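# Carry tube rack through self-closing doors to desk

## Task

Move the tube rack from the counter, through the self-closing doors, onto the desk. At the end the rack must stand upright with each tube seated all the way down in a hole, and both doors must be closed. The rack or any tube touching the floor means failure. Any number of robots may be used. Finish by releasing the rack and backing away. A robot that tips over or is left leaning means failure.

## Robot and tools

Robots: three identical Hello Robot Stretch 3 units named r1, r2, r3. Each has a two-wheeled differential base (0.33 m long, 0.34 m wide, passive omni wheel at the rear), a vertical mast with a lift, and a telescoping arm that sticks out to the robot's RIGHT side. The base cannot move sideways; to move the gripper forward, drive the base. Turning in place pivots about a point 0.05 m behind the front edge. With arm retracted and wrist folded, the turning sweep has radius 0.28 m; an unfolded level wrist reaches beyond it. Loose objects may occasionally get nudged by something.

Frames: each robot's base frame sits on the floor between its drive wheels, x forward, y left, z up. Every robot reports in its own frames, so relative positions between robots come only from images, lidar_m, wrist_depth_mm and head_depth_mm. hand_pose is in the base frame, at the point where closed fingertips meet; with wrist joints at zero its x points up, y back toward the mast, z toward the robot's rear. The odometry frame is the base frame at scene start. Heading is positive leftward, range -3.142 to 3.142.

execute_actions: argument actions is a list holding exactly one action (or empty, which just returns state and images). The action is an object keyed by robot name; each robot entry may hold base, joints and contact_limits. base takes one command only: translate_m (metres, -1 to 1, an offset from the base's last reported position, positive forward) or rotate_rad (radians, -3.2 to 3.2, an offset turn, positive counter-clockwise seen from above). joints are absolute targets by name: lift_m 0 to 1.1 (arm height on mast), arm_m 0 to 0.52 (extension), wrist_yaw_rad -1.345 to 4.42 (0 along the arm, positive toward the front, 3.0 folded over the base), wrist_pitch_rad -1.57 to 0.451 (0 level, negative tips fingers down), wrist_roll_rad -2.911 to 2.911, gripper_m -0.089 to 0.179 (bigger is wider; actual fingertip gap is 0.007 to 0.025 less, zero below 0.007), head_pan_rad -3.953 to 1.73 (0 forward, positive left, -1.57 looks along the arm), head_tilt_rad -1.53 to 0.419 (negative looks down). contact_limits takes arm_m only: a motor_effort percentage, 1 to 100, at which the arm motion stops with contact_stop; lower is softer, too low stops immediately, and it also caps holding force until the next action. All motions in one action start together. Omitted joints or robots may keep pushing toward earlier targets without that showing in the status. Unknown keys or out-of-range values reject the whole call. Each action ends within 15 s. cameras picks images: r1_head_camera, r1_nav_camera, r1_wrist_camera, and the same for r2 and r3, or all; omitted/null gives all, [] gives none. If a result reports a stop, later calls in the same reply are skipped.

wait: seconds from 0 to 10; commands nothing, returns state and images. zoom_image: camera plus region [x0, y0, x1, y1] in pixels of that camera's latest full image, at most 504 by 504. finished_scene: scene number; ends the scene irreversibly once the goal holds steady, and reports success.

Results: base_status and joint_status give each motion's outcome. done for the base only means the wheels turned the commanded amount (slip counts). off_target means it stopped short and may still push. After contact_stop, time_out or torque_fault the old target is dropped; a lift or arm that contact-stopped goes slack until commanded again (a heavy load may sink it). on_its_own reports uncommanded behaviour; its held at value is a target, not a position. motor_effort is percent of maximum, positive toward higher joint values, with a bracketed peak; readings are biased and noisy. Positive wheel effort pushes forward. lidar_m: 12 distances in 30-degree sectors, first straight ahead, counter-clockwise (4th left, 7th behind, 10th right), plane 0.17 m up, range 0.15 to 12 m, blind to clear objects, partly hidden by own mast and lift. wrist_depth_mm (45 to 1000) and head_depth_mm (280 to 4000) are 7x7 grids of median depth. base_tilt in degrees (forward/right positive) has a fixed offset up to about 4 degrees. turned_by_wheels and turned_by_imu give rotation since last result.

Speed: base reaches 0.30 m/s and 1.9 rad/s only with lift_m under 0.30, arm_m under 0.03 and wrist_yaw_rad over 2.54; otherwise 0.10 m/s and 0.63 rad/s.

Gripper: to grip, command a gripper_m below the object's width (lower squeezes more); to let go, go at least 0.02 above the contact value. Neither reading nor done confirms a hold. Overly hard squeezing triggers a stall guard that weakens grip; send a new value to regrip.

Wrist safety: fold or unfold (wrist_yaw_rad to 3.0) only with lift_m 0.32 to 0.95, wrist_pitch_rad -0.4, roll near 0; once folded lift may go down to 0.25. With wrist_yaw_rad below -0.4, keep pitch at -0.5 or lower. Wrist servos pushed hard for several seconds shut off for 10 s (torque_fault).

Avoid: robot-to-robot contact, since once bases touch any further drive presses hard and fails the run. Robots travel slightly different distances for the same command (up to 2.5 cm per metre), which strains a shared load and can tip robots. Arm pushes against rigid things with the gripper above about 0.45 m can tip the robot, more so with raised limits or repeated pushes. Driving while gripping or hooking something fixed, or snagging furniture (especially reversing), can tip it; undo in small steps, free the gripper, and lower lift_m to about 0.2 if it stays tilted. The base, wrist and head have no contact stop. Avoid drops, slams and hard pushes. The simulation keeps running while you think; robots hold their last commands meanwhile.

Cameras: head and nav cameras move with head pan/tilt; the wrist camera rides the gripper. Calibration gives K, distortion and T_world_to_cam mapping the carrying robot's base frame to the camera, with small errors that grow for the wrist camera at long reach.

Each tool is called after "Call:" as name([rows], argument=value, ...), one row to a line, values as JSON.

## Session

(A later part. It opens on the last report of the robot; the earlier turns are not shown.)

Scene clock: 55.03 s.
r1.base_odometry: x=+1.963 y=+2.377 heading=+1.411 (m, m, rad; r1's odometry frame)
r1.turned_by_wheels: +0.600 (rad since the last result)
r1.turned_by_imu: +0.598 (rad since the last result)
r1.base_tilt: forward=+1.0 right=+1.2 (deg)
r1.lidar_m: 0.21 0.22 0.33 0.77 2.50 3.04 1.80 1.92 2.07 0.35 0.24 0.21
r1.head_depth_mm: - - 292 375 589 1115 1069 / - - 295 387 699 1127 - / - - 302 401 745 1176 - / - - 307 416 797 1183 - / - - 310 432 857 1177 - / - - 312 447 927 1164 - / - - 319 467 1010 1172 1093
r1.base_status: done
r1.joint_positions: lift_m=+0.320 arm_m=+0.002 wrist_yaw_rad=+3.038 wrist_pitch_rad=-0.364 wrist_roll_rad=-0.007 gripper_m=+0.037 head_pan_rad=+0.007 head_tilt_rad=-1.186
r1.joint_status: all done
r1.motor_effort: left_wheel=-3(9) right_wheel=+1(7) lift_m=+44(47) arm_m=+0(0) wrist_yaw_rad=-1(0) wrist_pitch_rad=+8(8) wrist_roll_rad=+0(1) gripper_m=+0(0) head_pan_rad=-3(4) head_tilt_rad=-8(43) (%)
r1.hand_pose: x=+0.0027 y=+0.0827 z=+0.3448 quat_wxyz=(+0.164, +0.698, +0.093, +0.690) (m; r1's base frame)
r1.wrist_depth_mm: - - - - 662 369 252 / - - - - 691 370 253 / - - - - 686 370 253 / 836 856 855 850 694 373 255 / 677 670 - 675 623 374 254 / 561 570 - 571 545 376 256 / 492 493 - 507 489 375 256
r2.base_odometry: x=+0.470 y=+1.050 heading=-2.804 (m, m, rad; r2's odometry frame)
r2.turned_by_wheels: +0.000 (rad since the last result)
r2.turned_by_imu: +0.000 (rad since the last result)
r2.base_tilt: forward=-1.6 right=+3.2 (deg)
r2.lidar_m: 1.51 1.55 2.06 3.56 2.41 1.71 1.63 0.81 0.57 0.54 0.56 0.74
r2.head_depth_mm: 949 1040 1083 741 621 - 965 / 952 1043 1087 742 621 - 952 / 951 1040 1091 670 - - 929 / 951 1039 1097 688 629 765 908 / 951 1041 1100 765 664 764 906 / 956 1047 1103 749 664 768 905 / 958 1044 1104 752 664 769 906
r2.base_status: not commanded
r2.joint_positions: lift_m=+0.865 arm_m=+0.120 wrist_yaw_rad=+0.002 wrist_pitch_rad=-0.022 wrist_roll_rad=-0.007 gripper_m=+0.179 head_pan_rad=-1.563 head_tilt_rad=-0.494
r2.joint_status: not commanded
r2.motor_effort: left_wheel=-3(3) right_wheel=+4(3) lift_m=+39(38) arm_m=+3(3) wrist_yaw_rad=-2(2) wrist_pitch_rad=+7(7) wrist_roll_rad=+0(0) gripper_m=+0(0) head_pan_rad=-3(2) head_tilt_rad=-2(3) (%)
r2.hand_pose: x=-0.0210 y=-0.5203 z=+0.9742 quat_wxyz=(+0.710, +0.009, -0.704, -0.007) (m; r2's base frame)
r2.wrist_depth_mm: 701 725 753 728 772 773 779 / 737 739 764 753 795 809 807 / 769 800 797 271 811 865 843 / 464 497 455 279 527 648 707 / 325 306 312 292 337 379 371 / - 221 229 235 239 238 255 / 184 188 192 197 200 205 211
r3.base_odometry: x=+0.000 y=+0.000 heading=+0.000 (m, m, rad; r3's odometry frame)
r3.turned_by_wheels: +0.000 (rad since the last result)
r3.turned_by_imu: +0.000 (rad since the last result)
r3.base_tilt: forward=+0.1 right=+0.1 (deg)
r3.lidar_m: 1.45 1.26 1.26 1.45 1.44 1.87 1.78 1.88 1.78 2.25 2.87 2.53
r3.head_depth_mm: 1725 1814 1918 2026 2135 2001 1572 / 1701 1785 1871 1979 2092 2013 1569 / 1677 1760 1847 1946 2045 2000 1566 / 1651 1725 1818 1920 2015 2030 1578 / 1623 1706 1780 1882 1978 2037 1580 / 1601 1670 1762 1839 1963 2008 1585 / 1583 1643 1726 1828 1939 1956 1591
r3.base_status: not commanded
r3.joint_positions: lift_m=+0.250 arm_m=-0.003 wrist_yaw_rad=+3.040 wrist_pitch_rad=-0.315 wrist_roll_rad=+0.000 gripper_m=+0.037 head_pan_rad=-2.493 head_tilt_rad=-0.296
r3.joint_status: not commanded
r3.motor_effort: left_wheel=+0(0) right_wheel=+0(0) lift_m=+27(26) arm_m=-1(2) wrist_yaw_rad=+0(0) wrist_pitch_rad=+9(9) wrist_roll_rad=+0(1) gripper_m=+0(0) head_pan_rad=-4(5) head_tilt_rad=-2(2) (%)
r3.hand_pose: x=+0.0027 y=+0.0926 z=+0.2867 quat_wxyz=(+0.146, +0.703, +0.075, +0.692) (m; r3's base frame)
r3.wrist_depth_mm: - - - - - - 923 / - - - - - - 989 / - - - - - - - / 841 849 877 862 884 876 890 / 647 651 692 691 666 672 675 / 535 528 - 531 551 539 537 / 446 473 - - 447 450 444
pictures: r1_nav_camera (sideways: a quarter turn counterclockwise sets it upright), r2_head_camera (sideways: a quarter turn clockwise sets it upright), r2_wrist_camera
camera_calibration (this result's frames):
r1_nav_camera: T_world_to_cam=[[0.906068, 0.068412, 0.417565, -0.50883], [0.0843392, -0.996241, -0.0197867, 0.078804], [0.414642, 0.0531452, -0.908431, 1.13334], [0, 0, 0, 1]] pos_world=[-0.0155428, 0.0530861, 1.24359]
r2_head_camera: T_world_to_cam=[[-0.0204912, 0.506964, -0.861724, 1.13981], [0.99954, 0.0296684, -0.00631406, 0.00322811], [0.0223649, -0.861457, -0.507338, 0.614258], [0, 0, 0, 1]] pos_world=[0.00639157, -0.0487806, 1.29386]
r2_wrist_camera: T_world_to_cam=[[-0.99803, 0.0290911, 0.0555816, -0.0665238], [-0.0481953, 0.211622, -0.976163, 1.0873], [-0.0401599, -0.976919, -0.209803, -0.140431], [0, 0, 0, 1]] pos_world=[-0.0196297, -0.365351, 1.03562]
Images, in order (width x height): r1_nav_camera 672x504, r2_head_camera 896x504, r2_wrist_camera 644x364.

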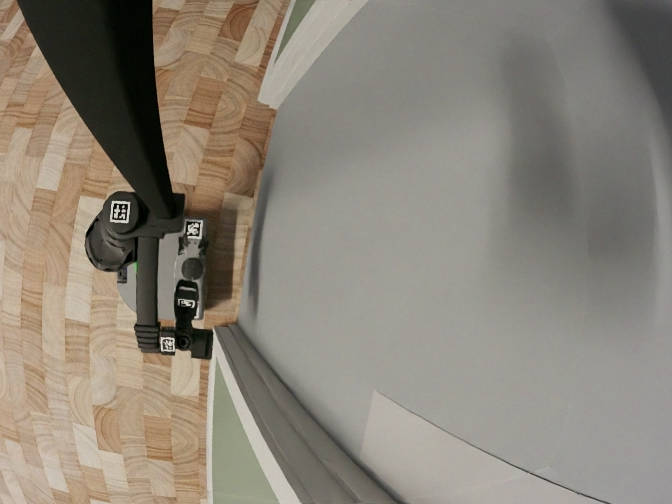

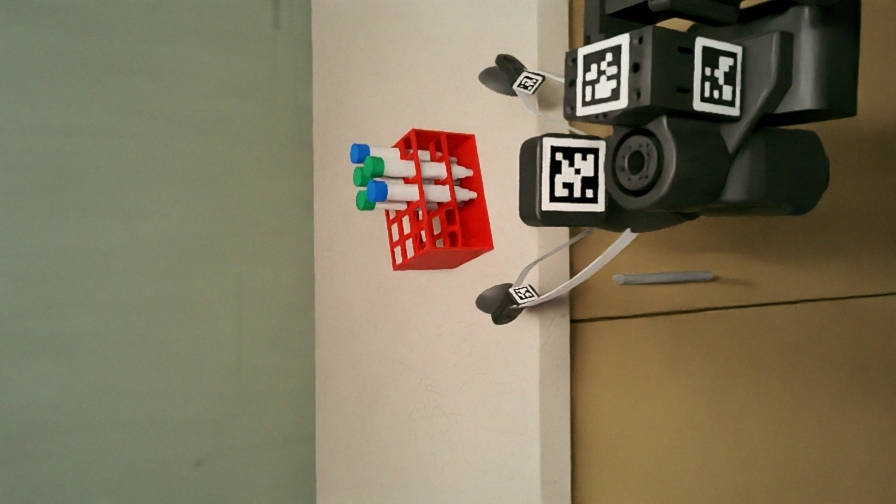

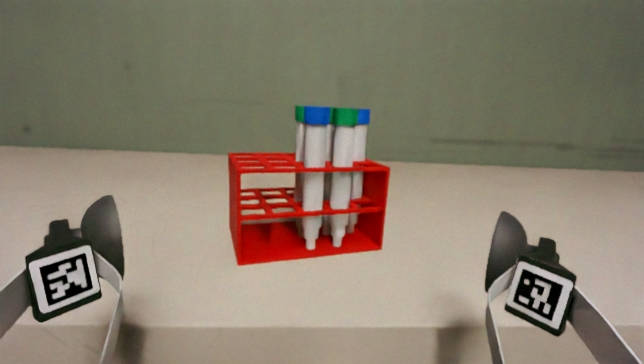

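Call:
execute_actions([
  {"r1":{"base":{"rotate_rad":0.15}},"r2":{"joints":{"lift_m":0.85,"arm_m":0.28}}},
], cameras=[])

Call:
execute_actions([
  {"r1":{"base":{"translate_m":0.35}}},
], cameras=["r1_nav_camera","r2_head_camera","r2_wrist_camera"])

Scene clock: 58.23 s.
r1.base_odometry: x=+1.963 y=+2.377 heading=+1.561 (m, m, rad; r1's odometry frame)
r1.turned_by_wheels: +0.150 (rad since the last result)
r1.turned_by_imu: +0.149 (rad since the last result)
r1.base_tilt: forward=+1.0 right=+1.3 (deg)
r1.lidar_m: 0.21 0.24 0.42 2.33 2.68 3.00 1.80 2.72 2.07 0.24 0.24 0.21
r1.head_depth_mm: - - - 346 566 802 1069 / - - 293 371 634 1070 - / - - 302 400 717 1183 - / - - 311 432 835 1181 - / - - 319 471 992 1174 - / - - 330 519 1220 1169 - / - - 350 575 1232 1172 1097
r1.base_status: done
r1.joint_positions: lift_m=+0.320 arm_m=+0.002 wrist_yaw_rad=+3.038 wrist_pitch_rad=-0.364 wrist_roll_rad=-0.007 gripper_m=+0.037 head_pan_rad=+0.007 head_tilt_rad=-1.186
r1.joint_status: not commanded
r1.motor_effort: left_wheel=-3(7) right_wheel=+2(3) lift_m=+44(44) arm_m=+0(1) wrist_yaw_rad=-1(0) wrist_pitch_rad=+8(8) wrist_roll_rad=+1(1) gripper_m=+1(0) head_pan_rad=-3(3) head_tilt_rad=-8(8) (%)
r1.hand_pose: x=+0.0027 y=+0.0827 z=+0.3448 quat_wxyz=(+0.164, +0.698, +0.093, +0.690) (m; r1's base frame)
r1.wrist_depth_mm: - - - - 891 500 307 / - - - - 747 488 300 / - - - - 775 474 297 / 836 852 838 834 805 475 292 / 676 673 - 673 687 461 289 / 567 573 - 568 584 451 287 / 488 496 - 504 485 435 282
r2.base_odometry: x=+0.470 y=+1.050 heading=-2.804 (m, m, rad; r2's odometry frame)
r2.turned_by_wheels: +0.000 (rad since the last result)
r2.turned_by_imu: +0.000 (rad since the last result)
r2.base_tilt: forward=-1.6 right=+3.2 (deg)
r2.lidar_m: 1.51 1.55 2.05 3.57 2.41 1.71 1.63 0.81 0.57 0.55 0.56 0.74
r2.head_depth_mm: 951 1042 1082 779 - 781 901 / 952 1042 1085 817 - 766 902 / 952 1041 1092 657 - 766 902 / 952 1045 1095 683 663 767 905 / 954 1044 1101 747 663 767 908 / 952 1047 1103 749 663 766 906 / 955 1045 1107 751 664 768 906
r2.base_status: not commanded
r2.joint_positions: lift_m=+0.850 arm_m=+0.280 wrist_yaw_rad=+0.001 wrist_pitch_rad=-0.022 wrist_roll_rad=-0.007 gripper_m=+0.179 head_pan_rad=-1.563 head_tilt_rad=-0.494
r2.joint_status: all done
r2.motor_effort: left_wheel=-3(3) right_wheel=+3(3) lift_m=+39(38) arm_m=+4(2) wrist_yaw_rad=-2(3) wrist_pitch_rad=+7(7) wrist_roll_rad=+0(0) gripper_m=+1(0) head_pan_rad=-3(2) head_tilt_rad=-2(3) (%)
r2.hand_pose: x=-0.0211 y=-0.6803 z=+0.9592 quat_wxyz=(+0.710, +0.008, -0.704, -0.007) (m; r2's base frame)
r2.wrist_depth_mm: 571 581 590 599 604 619 621 / 592 593 602 98 110 638 647 / 596 621 630 104 114 647 684 / 404 391 154 108 122 558 604 / 279 103 152 110 121 135 326 / - 112 141 117 127 136 224 / 149 105 139 123 146 159 169
r3.base_odometry: x=+0.000 y=+0.000 heading=+0.000 (m, m, rad; r3's odometry frame)
r3.turned_by_wheels: +0.000 (rad since the last result)
r3.turned_by_imu: +0.001 (rad since the last result)
r3.base_tilt: forward=+0.1 right=+0.0 (deg)
r3.lidar_m: 1.45 1.26 1.25 1.46 1.43 1.88 1.78 1.88 1.76 2.25 2.87 2.52
r3.head_depth_mm: 1720 1810 1919 2014 2140 1996 1559 / 1694 1793 1895 1980 2087 1998 1575 / 1678 1749 1845 1958 2060 2010 1566 / 1650 1731 1804 1911 2013 2016 1571 / 1633 1702 1790 1867 1976 2030 1584 / 1594 1677 1762 1853 1949 2003 1580 / 1575 1648 1734 1834 1951 1961 1593
r3.base_status: not commanded
r3.joint_positions: lift_m=+0.250 arm_m=-0.003 wrist_yaw_rad=+3.040 wrist_pitch_rad=-0.315 wrist_roll_rad=+0.000 gripper_m=+0.037 head_pan_rad=-2.493 head_tilt_rad=-0.296
r3.joint_status: not commanded
r3.motor_effort: left_wheel=-1(0) right_wheel=+0(0) lift_m=+27(26) arm_m=-1(1) wrist_yaw_rad=+0(0) wrist_pitch_rad=+10(10) wrist_roll_rad=+0(1) gripper_m=+0(0) head_pan_rad=-3(5) head_tilt_rad=-3(3) (%)
r3.hand_pose: x=+0.0027 y=+0.0926 z=+0.2867 quat_wxyz=(+0.146, +0.703, +0.075, +0.692) (m; r3's base frame)
r3.wrist_depth_mm: - - - - - - 948 / - - - - - - 976 / - - - - - - - / 851 888 867 873 889 882 896 / 659 656 689 696 657 683 661 / 523 529 - 540 557 540 534 / 442 464 - - 438 448 448
pictures: none
No camera images: the call's "cameras" was empty. Leave "cameras" out to get every camera's image.

Scene clock: 62.70 s.
r1.base_odometry: x=+1.966 y=+2.726 heading=+1.562 (m, m, rad; r1's odometry frame)
r1.turned_by_wheels: +0.001 (rad since the last result)
r1.turned_by_imu: -0.114 (rad since the last result)
r1.base_tilt: forward=+1.0 right=+1.4 (deg)
r1.lidar_m: - - 0.15 0.20 2.49 3.28 2.06 2.95 0.24 0.21 0.15 -
r1.head_depth_mm: - - - - - 1129 683 / - - - - - - - / - - - - - - - / - - - - - - - / - - - - - 541 - / - - - - - 1141 - / - - - - - 1143 1109
r1.base_status: translate_m off_target (by the wheels' count: +0.3498 of +0.3500)
r1.joint_positions: lift_m=+0.320 arm_m=+0.002 wrist_yaw_rad=+3.037 wrist_pitch_rad=-0.364 wrist_roll_rad=-0.007 gripper_m=+0.037 head_pan_rad=-0.008 head_tilt_rad=-1.210
r1.joint_status: not commanded
r1.on_its_own: left_wheel is at rest, and its effort (+45) is outside its rest range (-18 to +18)
r1.motor_effort: left_wheel=+45(51) right_wheel=+7(34) lift_m=+40(44) arm_m=+0(1) wrist_yaw_rad=+0(27) wrist_pitch_rad=+8(8) wrist_roll_rad=+1(1) gripper_m=+0(0) head_pan_rad=+4(5) head_tilt_rad=+6(8) (%)
r1.hand_pose: x=+0.0028 y=+0.0827 z=+0.3449 quat_wxyz=(+0.164, +0.698, +0.092, +0.690) (m; r1's base frame)
r1.wrist_depth_mm: - - - 379 145 90 65 / - - - 410 149 91 66 / - - - 441 153 93 67 / 829 849 824 486 157 94 67 / 678 672 - 629 149 96 68 / 566 568 - 542 138 98 69 / 489 494 - 476 191 99 70
r2.base_odometry: x=+0.470 y=+1.050 heading=-2.804 (m, m, rad; r2's odometry frame)
r2.turned_by_wheels: +0.000 (rad since the last result)
r2.turned_by_imu: +0.000 (rad since the last result)
r2.base_tilt: forward=-1.6 right=+3.3 (deg)
r2.lidar_m: 1.51 1.54 2.06 3.57 2.41 1.71 1.62 0.81 0.57 0.54 0.56 0.74
r2.head_depth_mm: 951 1041 1084 776 - 779 903 / 954 1041 1087 817 - 765 903 / 950 1044 1092 657 - 765 906 / 954 1043 1095 684 662 765 905 / 954 1048 1099 748 664 765 904 / 955 1044 1102 749 664 768 907 / 956 1049 1105 751 662 765 905
r2.base_status: not commanded
r2.joint_positions: lift_m=+0.850 arm_m=+0.280 wrist_yaw_rad=+0.001 wrist_pitch_rad=-0.022 wrist_roll_rad=-0.007 gripper_m=+0.179 head_pan_rad=-1.563 head_tilt_rad=-0.494
r2.joint_status: not commanded
r2.motor_effort: left_wheel=-3(3) right_wheel=+2(2) lift_m=+38(39) arm_m=+4(4) wrist_yaw_rad=-2(2) wrist_pitch_rad=+7(7) wrist_roll_rad=+0(0) gripper_m=+0(1) head_pan_rad=-3(3) head_tilt_rad=-3(3) (%)
r2.hand_pose: x=-0.0211 y=-0.6803 z=+0.9592 quat_wxyz=(+0.710, +0.008, -0.704, -0.007) (m; r2's base frame)
r2.wrist_depth_mm: 554 571 596 595 610 601 632 / 578 579 608 98 109 643 664 / 604 613 629 104 114 657 673 / 410 385 154 108 122 547 600 / 279 103 152 110 121 135 323 / - 111 141 117 126 135 224 / 149 105 138 124 146 158 168
r3.base_odometry: x=+0.000 y=+0.000 heading=+0.000 (m, m, rad; r3's odometry frame)
r3.turned_by_wheels: +0.000 (rad since the last result)
r3.turned_by_imu: +0.001 (rad since the last result)
r3.base_tilt: forward=+0.1 right=+0.0 (deg)
r3.lidar_m: 1.45 1.25 1.26 1.46 1.44 1.88 1.78 1.88 1.88 2.26 2.86 2.53
r3.head_depth_mm: 1732 1819 1927 2007 2158 2004 1567 / 1711 1787 1884 1984 2105 1993 1567 / 1680 1741 1849 1948 2041 2015 1573 / 1653 1729 1821 1923 2019 2021 1579 / 1620 1696 1780 1888 1979 2030 1580 / 1598 1679 1772 1840 1955 2015 1587 / 1581 1655 1722 1831 1945 1956 1592
r3.base_status: not commanded
r3.joint_positions: lift_m=+0.250 arm_m=-0.003 wrist_yaw_rad=+3.040 wrist_pitch_rad=-0.315 wrist_roll_rad=+0.000 gripper_m=+0.037 head_pan_rad=-2.493 head_tilt_rad=-0.296
r3.joint_status: not commanded
r3.motor_effort: left_wheel=+0(0) right_wheel=+0(0) lift_m=+27(26) arm_m=-1(0) wrist_yaw_rad=+0(0) wrist_pitch_rad=+9(9) wrist_roll_rad=+0(0) gripper_m=+1(0) head_pan_rad=-4(5) head_tilt_rad=-3(3) (%)
r3.hand_pose: x=+0.0027 y=+0.0926 z=+0.2867 quat_wxyz=(+0.146, +0.703, +0.075, +0.692) (m; r3's base frame)
r3.wrist_depth_mm: - - - - - - 930 / - - - - - - 991 / - - - - - - - / 866 855 875 866 878 888 889 / 647 649 697 704 668 663 659 / 529 528 - 529 561 525 543 / 440 473 - - 442 448 447
pictures: r1_nav_camera (sideways: a quarter turn counterclockwise sets it upright), r2_head_camera (sideways: a quarter turn clockwise sets it upright), r2_wrist_camera
camera_calibration (this result's frames):
r1_nav_camera: T_world_to_cam=[[0.917025, 0.0551135, 0.395004, -0.479512], [0.0692911, -0.99736, -0.0217049, 0.0813925], [0.392765, 0.0472742, -0.918423, 1.14645], [0, 0, 0, 1]] pos_world=[-0.016203, 0.0534075, 1.24411]
r2_head_camera: T_world_to_cam=[[-0.0204692, 0.506965, -0.861724, 1.13981], [0.999541, 0.029625, -0.00631406, 0.0032281], [0.0223276, -0.861458, -0.507338, 0.614259], [0, 0, 0, 1]] pos_world=[0.00638945, -0.0487806, 1.29386]
r2_wrist_camera: T_world_to_cam=[[-0.998023, 0.0293562, 0.0555762, -0.0609183], [-0.0481408, 0.211466, -0.976199, 1.10649], [-0.04041, -0.976944, -0.209635, -0.300048], [0, 0, 0, 1]] pos_world=[-0.0196554, -0.525328, 1.02064]
Images, in order (width x height): r1_nav_camera 672x504, r2_head_camera 896x504, r2_wrist_camera 644x364.

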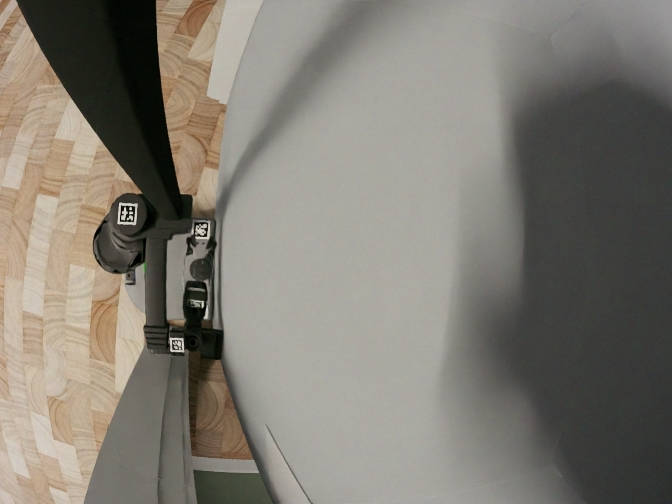

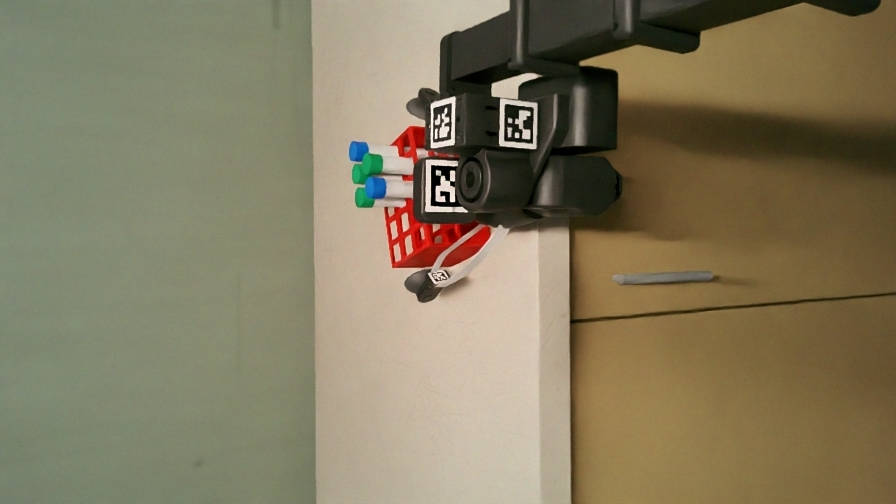

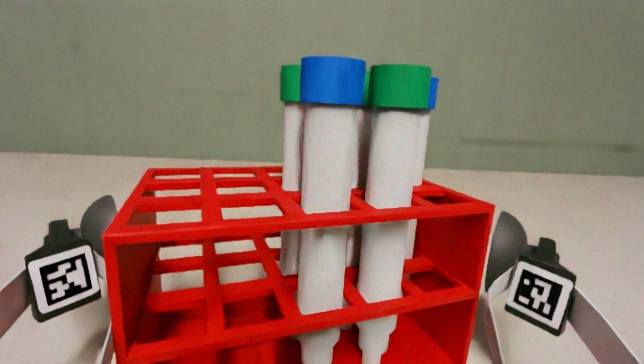

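Call:
execute_actions([
  {"r1":{"base":{"translate_m":0.4}},"r2":{"joints":{"gripper_m":0.09}}},
], cameras=["r1_nav_camera","r2_wrist_camera"])

Scene clock: 68.23 s.
r1.base_odometry: x=+1.969 y=+3.126 heading=+1.563 (m, m, rad; r1's odometry frame)
r1.turned_by_wheels: +0.001 (rad since the last result)
r1.turned_by_imu: +0.496 (rad since the last result)
r1.base_tilt: forward=+0.9 right=+1.4 (deg)
r1.lidar_m: - - 0.15 0.20 3.51 2.38 0.47 0.48 0.95 0.21 0.15 -
r1.head_depth_mm: - - - - - 1135 1078 / - - - - - - - / - - - - - - - / - - - - - - - / - - - - - 583 - / - - - - - 1143 - / - - - - - 1145 1106
r1.base_status: translate_m off_target (by the wheels' count: +0.3998 of +0.4000)
r1.joint_positions: lift_m=+0.320 arm_m=+0.002 wrist_yaw_rad=+3.037 wrist_pitch_rad=-0.364 wrist_roll_rad=-0.007 gripper_m=+0.037 head_pan_rad=-0.010 head_tilt_rad=-1.212
r1.joint_status: not commanded
r1.on_its_own: left_wheel is at rest, and its effort (+46) is outside its rest range (-18 to +18)
r1.motor_effort: left_wheel=+46(47) right_wheel=+3(17) lift_m=+40(41) arm_m=+0(0) wrist_yaw_rad=+1(1) wrist_pitch_rad=+8(8) wrist_roll_rad=+1(1) gripper_m=+0(0) head_pan_rad=+6(6) head_tilt_rad=+8(7) (%)
r1.hand_pose: x=+0.0029 y=+0.0827 z=+0.3449 quat_wxyz=(+0.164, +0.698, +0.092, +0.690) (m; r1's base frame)
r1.wrist_depth_mm: - - - 375 145 89 65 / - - - 403 148 91 66 / - - - 439 152 92 66 / 834 840 824 477 157 94 67 / 681 670 - 635 148 96 68 / 564 574 - 548 137 98 69 / 491 496 - 478 191 98 70
r2.base_odometry: x=+0.470 y=+1.050 heading=-2.804 (m, m, rad; r2's odometry frame)
r2.turned_by_wheels: +0.000 (rad since the last result)
r2.turned_by_imu: +0.000 (rad since the last result)
r2.base_tilt: forward=-1.6 right=+3.2 (deg)
r2.lidar_m: 1.51 1.55 2.06 3.56 2.40 1.71 1.63 0.81 0.57 0.54 0.56 0.74
r2.head_depth_mm: 953 1041 1084 778 - 779 899 / 954 1042 1089 797 - 765 903 / 956 1045 1094 660 - 766 904 / 954 1045 1095 680 664 765 906 / 953 1045 1097 747 664 767 906 / 954 1044 1103 747 664 767 907 / 952 1047 1102 751 663 767 907
r2.base_status: not commanded
r2.joint_positions: lift_m=+0.850 arm_m=+0.280 wrist_yaw_rad=+0.001 wrist_pitch_rad=-0.021 wrist_roll_rad=-0.007 gripper_m=+0.109 head_pan_rad=-1.563 head_tilt_rad=-0.494
r2.joint_status: gripper_m off_target (ended at +0.109, target +0.090)
r2.on_its_own: gripper_m is held at +0.107, not at your +0.090, by its stall guard, which is still easing
r2.motor_effort: left_wheel=-3(2) right_wheel=+3(3) lift_m=+38(38) arm_m=+4(4) wrist_yaw_rad=-2(2) wrist_pitch_rad=+7(7) wrist_roll_rad=+0(0) gripper_m=-26(100) head_pan_rad=-2(3) head_tilt_rad=-2(3) (%)
r2.hand_pose: x=-0.0211 y=-0.6804 z=+0.9593 quat_wxyz=(+0.710, +0.008, -0.704, -0.007) (m; r2's base frame)
r2.wrist_depth_mm: 567 574 587 584 606 621 634 / 590 594 593 124 113 649 656 / 608 621 631 109 117 660 672 / 414 419 156 113 124 568 599 / 259 93 154 115 126 144 326 / - 124 142 122 131 - 223 / 149 144 139 127 151 160 170
r3.base_odometry: x=+0.000 y=+0.000 heading=+0.000 (m, m, rad; r3's odometry frame)
r3.turned_by_wheels: +0.000 (rad since the last result)
r3.turned_by_imu: +0.002 (rad since the last result)
r3.base_tilt: forward=+0.1 right=+0.0 (deg)
r3.lidar_m: 1.45 1.26 1.25 1.45 1.44 1.88 1.78 1.88 1.88 2.25 2.87 2.51
r3.head_depth_mm: 1731 1817 1912 2019 2130 1996 1575 / 1700 1792 1880 1986 2088 2015 1563 / 1676 1759 1849 1932 2070 2015 1573 / 1660 1739 1821 1906 2026 2029 1585 / 1623 1704 1789 1892 1992 2034 1579 / 1605 1683 1768 1860 1948 2014 1586 / 1577 1644 1734 1841 2223 1985 1583
r3.base_status: not commanded
r3.joint_positions: lift_m=+0.250 arm_m=-0.003 wrist_yaw_rad=+3.040 wrist_pitch_rad=-0.315 wrist_roll_rad=+0.000 gripper_m=+0.037 head_pan_rad=-2.493 head_tilt_rad=-0.296
r3.joint_status: not commanded
r3.motor_effort: left_wheel=+1(1) right_wheel=+0(0) lift_m=+27(26) arm_m=-1(1) wrist_yaw_rad=+0(0) wrist_pitch_rad=+9(9) wrist_roll_rad=+1(0) gripper_m=+0(0) head_pan_rad=-3(4) head_tilt_rad=-2(3) (%)
r3.hand_pose: x=+0.0027 y=+0.0926 z=+0.2867 quat_wxyz=(+0.146, +0.703, +0.075, +0.692) (m; r3's base frame)
r3.wrist_depth_mm: - - - - - - 925 / - - - - - - 979 / - - - - - - - / 863 858 870 883 883 889 878 / 648 651 679 691 664 667 679 / 529 529 - 528 562 539 545 / 448 467 - - 449 452 452
pictures: r1_nav_camera (sideways: a quarter turn counterclockwise sets it upright), r2_wrist_camera
camera_calibration (this result's frames):
r1_nav_camera: T_world_to_cam=[[0.917711, 0.0531407, 0.393677, -0.477788], [0.0671201, -0.997506, -0.0218167, 0.0815512], [0.391536, 0.0464451, -0.91899, 1.1472], [0, 0, 0, 1]] pos_world=[-0.016172, 0.0534561, 1.24414]
r2_wrist_camera: T_world_to_cam=[[-0.998022, 0.0293882, 0.0555736, -0.0609015], [-0.0481491, 0.21104, -0.976291, 1.1064], [-0.0404197, -0.977036, -0.209208, -0.30052], [0, 0, 0, 1]] pos_world=[-0.0196556, -0.525325, 1.02068]
Images, in order (width x height): r1_nav_camera 672x504, r2_wrist_camera 644x364.

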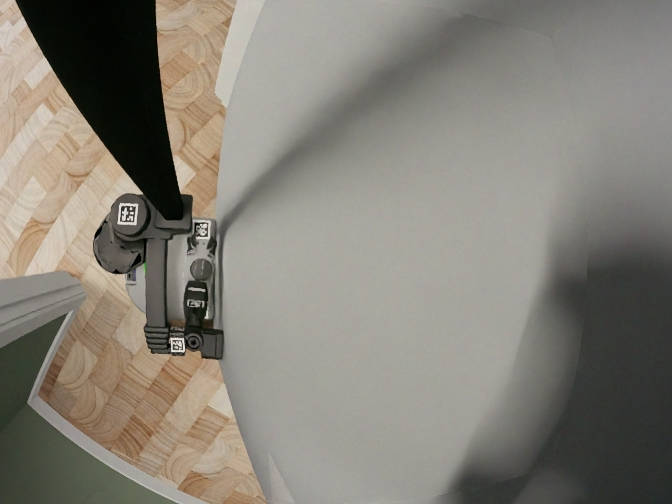

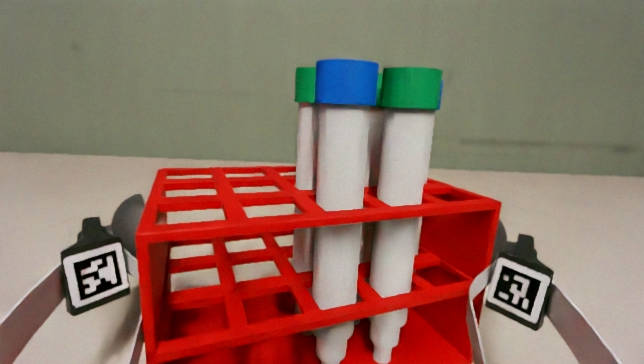

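Call:
execute_actions([
  {"r1":{"base":{"translate_m":0.7}},"r2":{"joints":{"lift_m":0.89}}},
], cameras=["r1_nav_camera","r2_wrist_camera","r2_head_camera"])

Scene clock: 77.27 s.
r1.base_odometry: x=+1.974 y=+3.826 heading=+1.565 (m, m, rad; r1's odometry frame)
r1.turned_by_wheels: +0.002 (rad since the last result)
r1.turned_by_imu: +0.911 (rad since the last result)
r1.base_tilt: forward=+1.0 right=+1.4 (deg)
r1.lidar_m: - - 0.15 0.19 3.75 1.01 1.42 1.46 1.81 0.28 0.15 -
r1.head_depth_mm: - - - - - 1125 1072 / - - - - - 565 - / - - - - - 835 - / - - - - - 762 - / - - - - - 856 - / - - - - - 1131 - / - - - - - 1134 1101
r1.base_status: translate_m off_target (by the wheels' count: +0.6997 of +0.7000)
r1.joint_positions: lift_m=+0.320 arm_m=+0.002 wrist_yaw_rad=+3.037 wrist_pitch_rad=-0.364 wrist_roll_rad=-0.007 gripper_m=+0.037 head_pan_rad=-0.004 head_tilt_rad=-1.192
r1.joint_status: not commanded
r1.on_its_own: left_wheel is at rest, and its effort (+57) is outside its rest range (-18 to +18)
r1.motor_effort: left_wheel=+57(79) right_wheel=+0(13) lift_m=+40(41) arm_m=+1(0) wrist_yaw_rad=+0(1) wrist_pitch_rad=+8(9) wrist_roll_rad=+1(1) gripper_m=+1(1) head_pan_rad=+2(6) head_tilt_rad=-5(6) (%)
r1.hand_pose: x=+0.0029 y=+0.0827 z=+0.3449 quat_wxyz=(+0.164, +0.698, +0.092, +0.690) (m; r1's base frame)
r1.wrist_depth_mm: - - - 336 148 95 70 / - - - 365 152 97 71 / - - - 394 158 99 72 / 839 848 839 428 164 101 73 / 684 667 - 631 156 104 75 / 569 575 - 533 147 106 76 / 489 492 - 464 201 107 77
r2.base_odometry: x=+0.470 y=+1.050 heading=-2.804 (m, m, rad; r2's odometry frame)
r2.turned_by_wheels: +0.000 (rad since the last result)
r2.turned_by_imu: -0.001 (rad since the last result)
r2.base_tilt: forward=-1.6 right=+3.3 (deg)
r2.lidar_m: 1.50 1.55 2.05 3.57 2.41 1.70 1.63 0.81 0.57 0.54 0.56 0.74
r2.head_depth_mm: 952 1038 1083 - 673 764 901 / 953 1042 1090 - 682 765 903 / 953 1042 1095 - 681 765 905 / 955 1044 1097 684 664 765 904 / 954 1045 1100 748 662 767 908 / 953 1046 1104 748 664 768 908 / 957 1046 1104 751 664 769 907
r2.base_status: not commanded
r2.joint_positions: lift_m=+0.890 arm_m=+0.280 wrist_yaw_rad=+0.001 wrist_pitch_rad=-0.027 wrist_roll_rad=-0.006 gripper_m=+0.115 head_pan_rad=-1.563 head_tilt_rad=-0.494
r2.joint_status: all done
r2.on_its_own: gripper_m is held at +0.114, not at your +0.090, by its stall guard, which is not easing now
r2.motor_effort: left_wheel=-3(2) right_wheel=+3(3) lift_m=+49(52) arm_m=+3(4) wrist_yaw_rad=-2(2) wrist_pitch_rad=+9(9) wrist_roll_rad=+0(0) gripper_m=-23(24) head_pan_rad=-3(3) head_tilt_rad=-3(3) (%)
r2.hand_pose: x=-0.0211 y=-0.6802 z=+0.9974 quat_wxyz=(+0.710, +0.010, -0.704, -0.009) (m; r2's base frame)
r2.wrist_depth_mm: 565 575 581 595 604 606 637 / 588 590 607 129 608 634 651 / 599 620 639 113 142 673 673 / 537 562 542 115 123 672 690 / 365 90 174 116 130 253 435 / - 126 144 122 131 - 301 / 200 187 141 126 151 216 228
r3.base_odometry: x=+0.000 y=+0.000 heading=+0.000 (m, m, rad; r3's odometry frame)
r3.turned_by_wheels: +0.000 (rad since the last result)
r3.turned_by_imu: +0.003 (rad since the last result)
r3.base_tilt: forward=+0.2 right=+0.1 (deg)
r3.lidar_m: 1.45 1.25 1.26 1.46 1.44 1.88 1.78 1.88 1.88 2.26 2.87 2.52
r3.head_depth_mm: 1740 1803 1910 2026 2140 1994 1567 / 1702 1777 1882 1980 2089 1993 1570 / 1679 1767 1843 1944 2055 2032 1572 / 1651 1728 1803 1917 2007 2028 1577 / 1634 1701 1791 1882 1977 2020 1581 / 1610 1685 1759 1848 1952 2010 1575 / 1590 1652 1729 1835 2427 1973 1587
r3.base_status: not commanded
r3.joint_positions: lift_m=+0.250 arm_m=-0.003 wrist_yaw_rad=+3.040 wrist_pitch_rad=-0.315 wrist_roll_rad=+0.000 gripper_m=+0.037 head_pan_rad=-2.493 head_tilt_rad=-0.296
r3.joint_status: not commanded
r3.motor_effort: left_wheel=+0(0) right_wheel=+0(0) lift_m=+27(26) arm_m=-2(1) wrist_yaw_rad=+0(0) wrist_pitch_rad=+9(9) wrist_roll_rad=+0(0) gripper_m=+1(1) head_pan_rad=-4(4) head_tilt_rad=-2(2) (%)
r3.hand_pose: x=+0.0027 y=+0.0926 z=+0.2867 quat_wxyz=(+0.146, +0.703, +0.075, +0.692) (m; r3's base frame)
r3.wrist_depth_mm: - - - - - - 930 / - - - - - - 999 / - - - - - - - / 859 845 876 863 896 884 896 / 656 653 709 697 667 670 670 / 527 520 - 537 553 536 532 / 452 471 - - 443 450 452
pictures: r1_nav_camera (sideways: a quarter turn counterclockwise sets it upright), r2_head_camera (sideways: a quarter turn clockwise sets it upright), r2_wrist_camera
camera_calibration (this result's frames):
r1_nav_camera: T_world_to_cam=[[0.909215, 0.0589017, 0.412139, -0.501781], [0.0737728, -0.997069, -0.0202512, 0.0794731], [0.409738, 0.0488173, -0.910896, 1.13657], [0, 0, 0, 1]] pos_world=[-0.0153333, 0.0533114, 1.24371]
r2_head_camera: T_world_to_cam=[[-0.0204692, 0.506965, -0.861724, 1.13981], [0.999541, 0.0296251, -0.00631406, 0.0032281], [0.0223277, -0.861458, -0.507338, 0.614259], [0, 0, 0, 1]] pos_world=[0.00638945, -0.0487806, 1.29386]
r2_wrist_camera: T_world_to_cam=[[-0.998021, 0.0290904, 0.0557489, -0.0634132], [-0.0481367, 0.217006, -0.974983, 1.14633], [-0.0404605, -0.975737, -0.215177, -0.285538], [0, 0, 0, 1]] pos_world=[-0.0196603, -0.525525, 1.05974]
Images, in order (width x height): r1_nav_camera 672x504, r2_head_camera 896x504, r2_wrist_camera 644x364.

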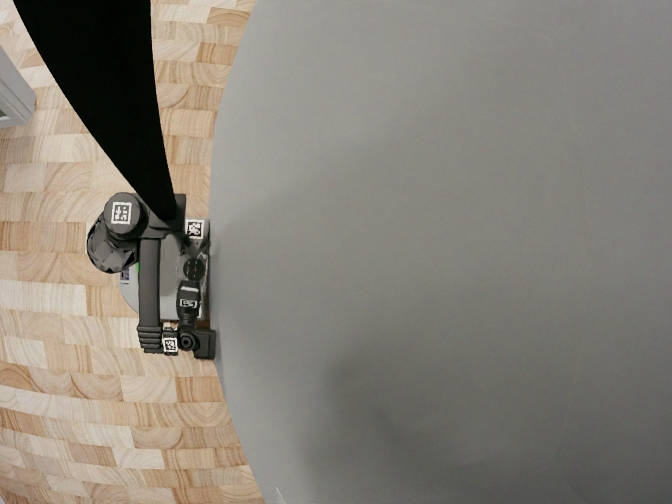

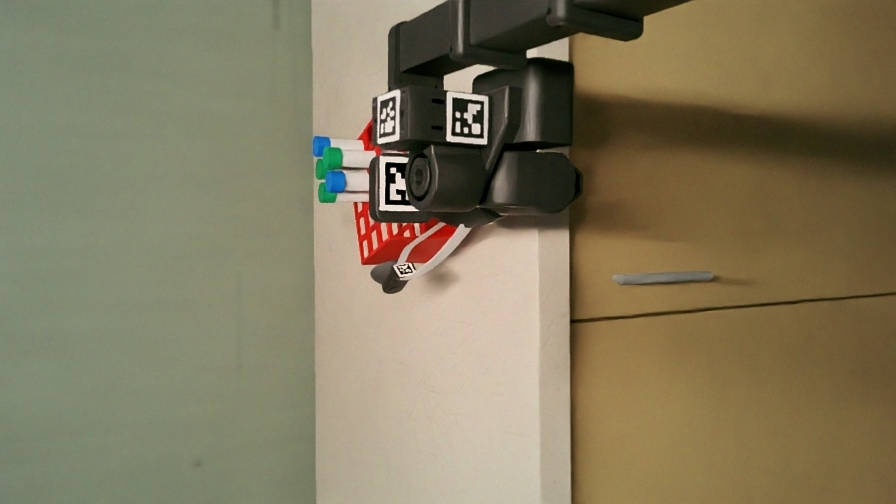

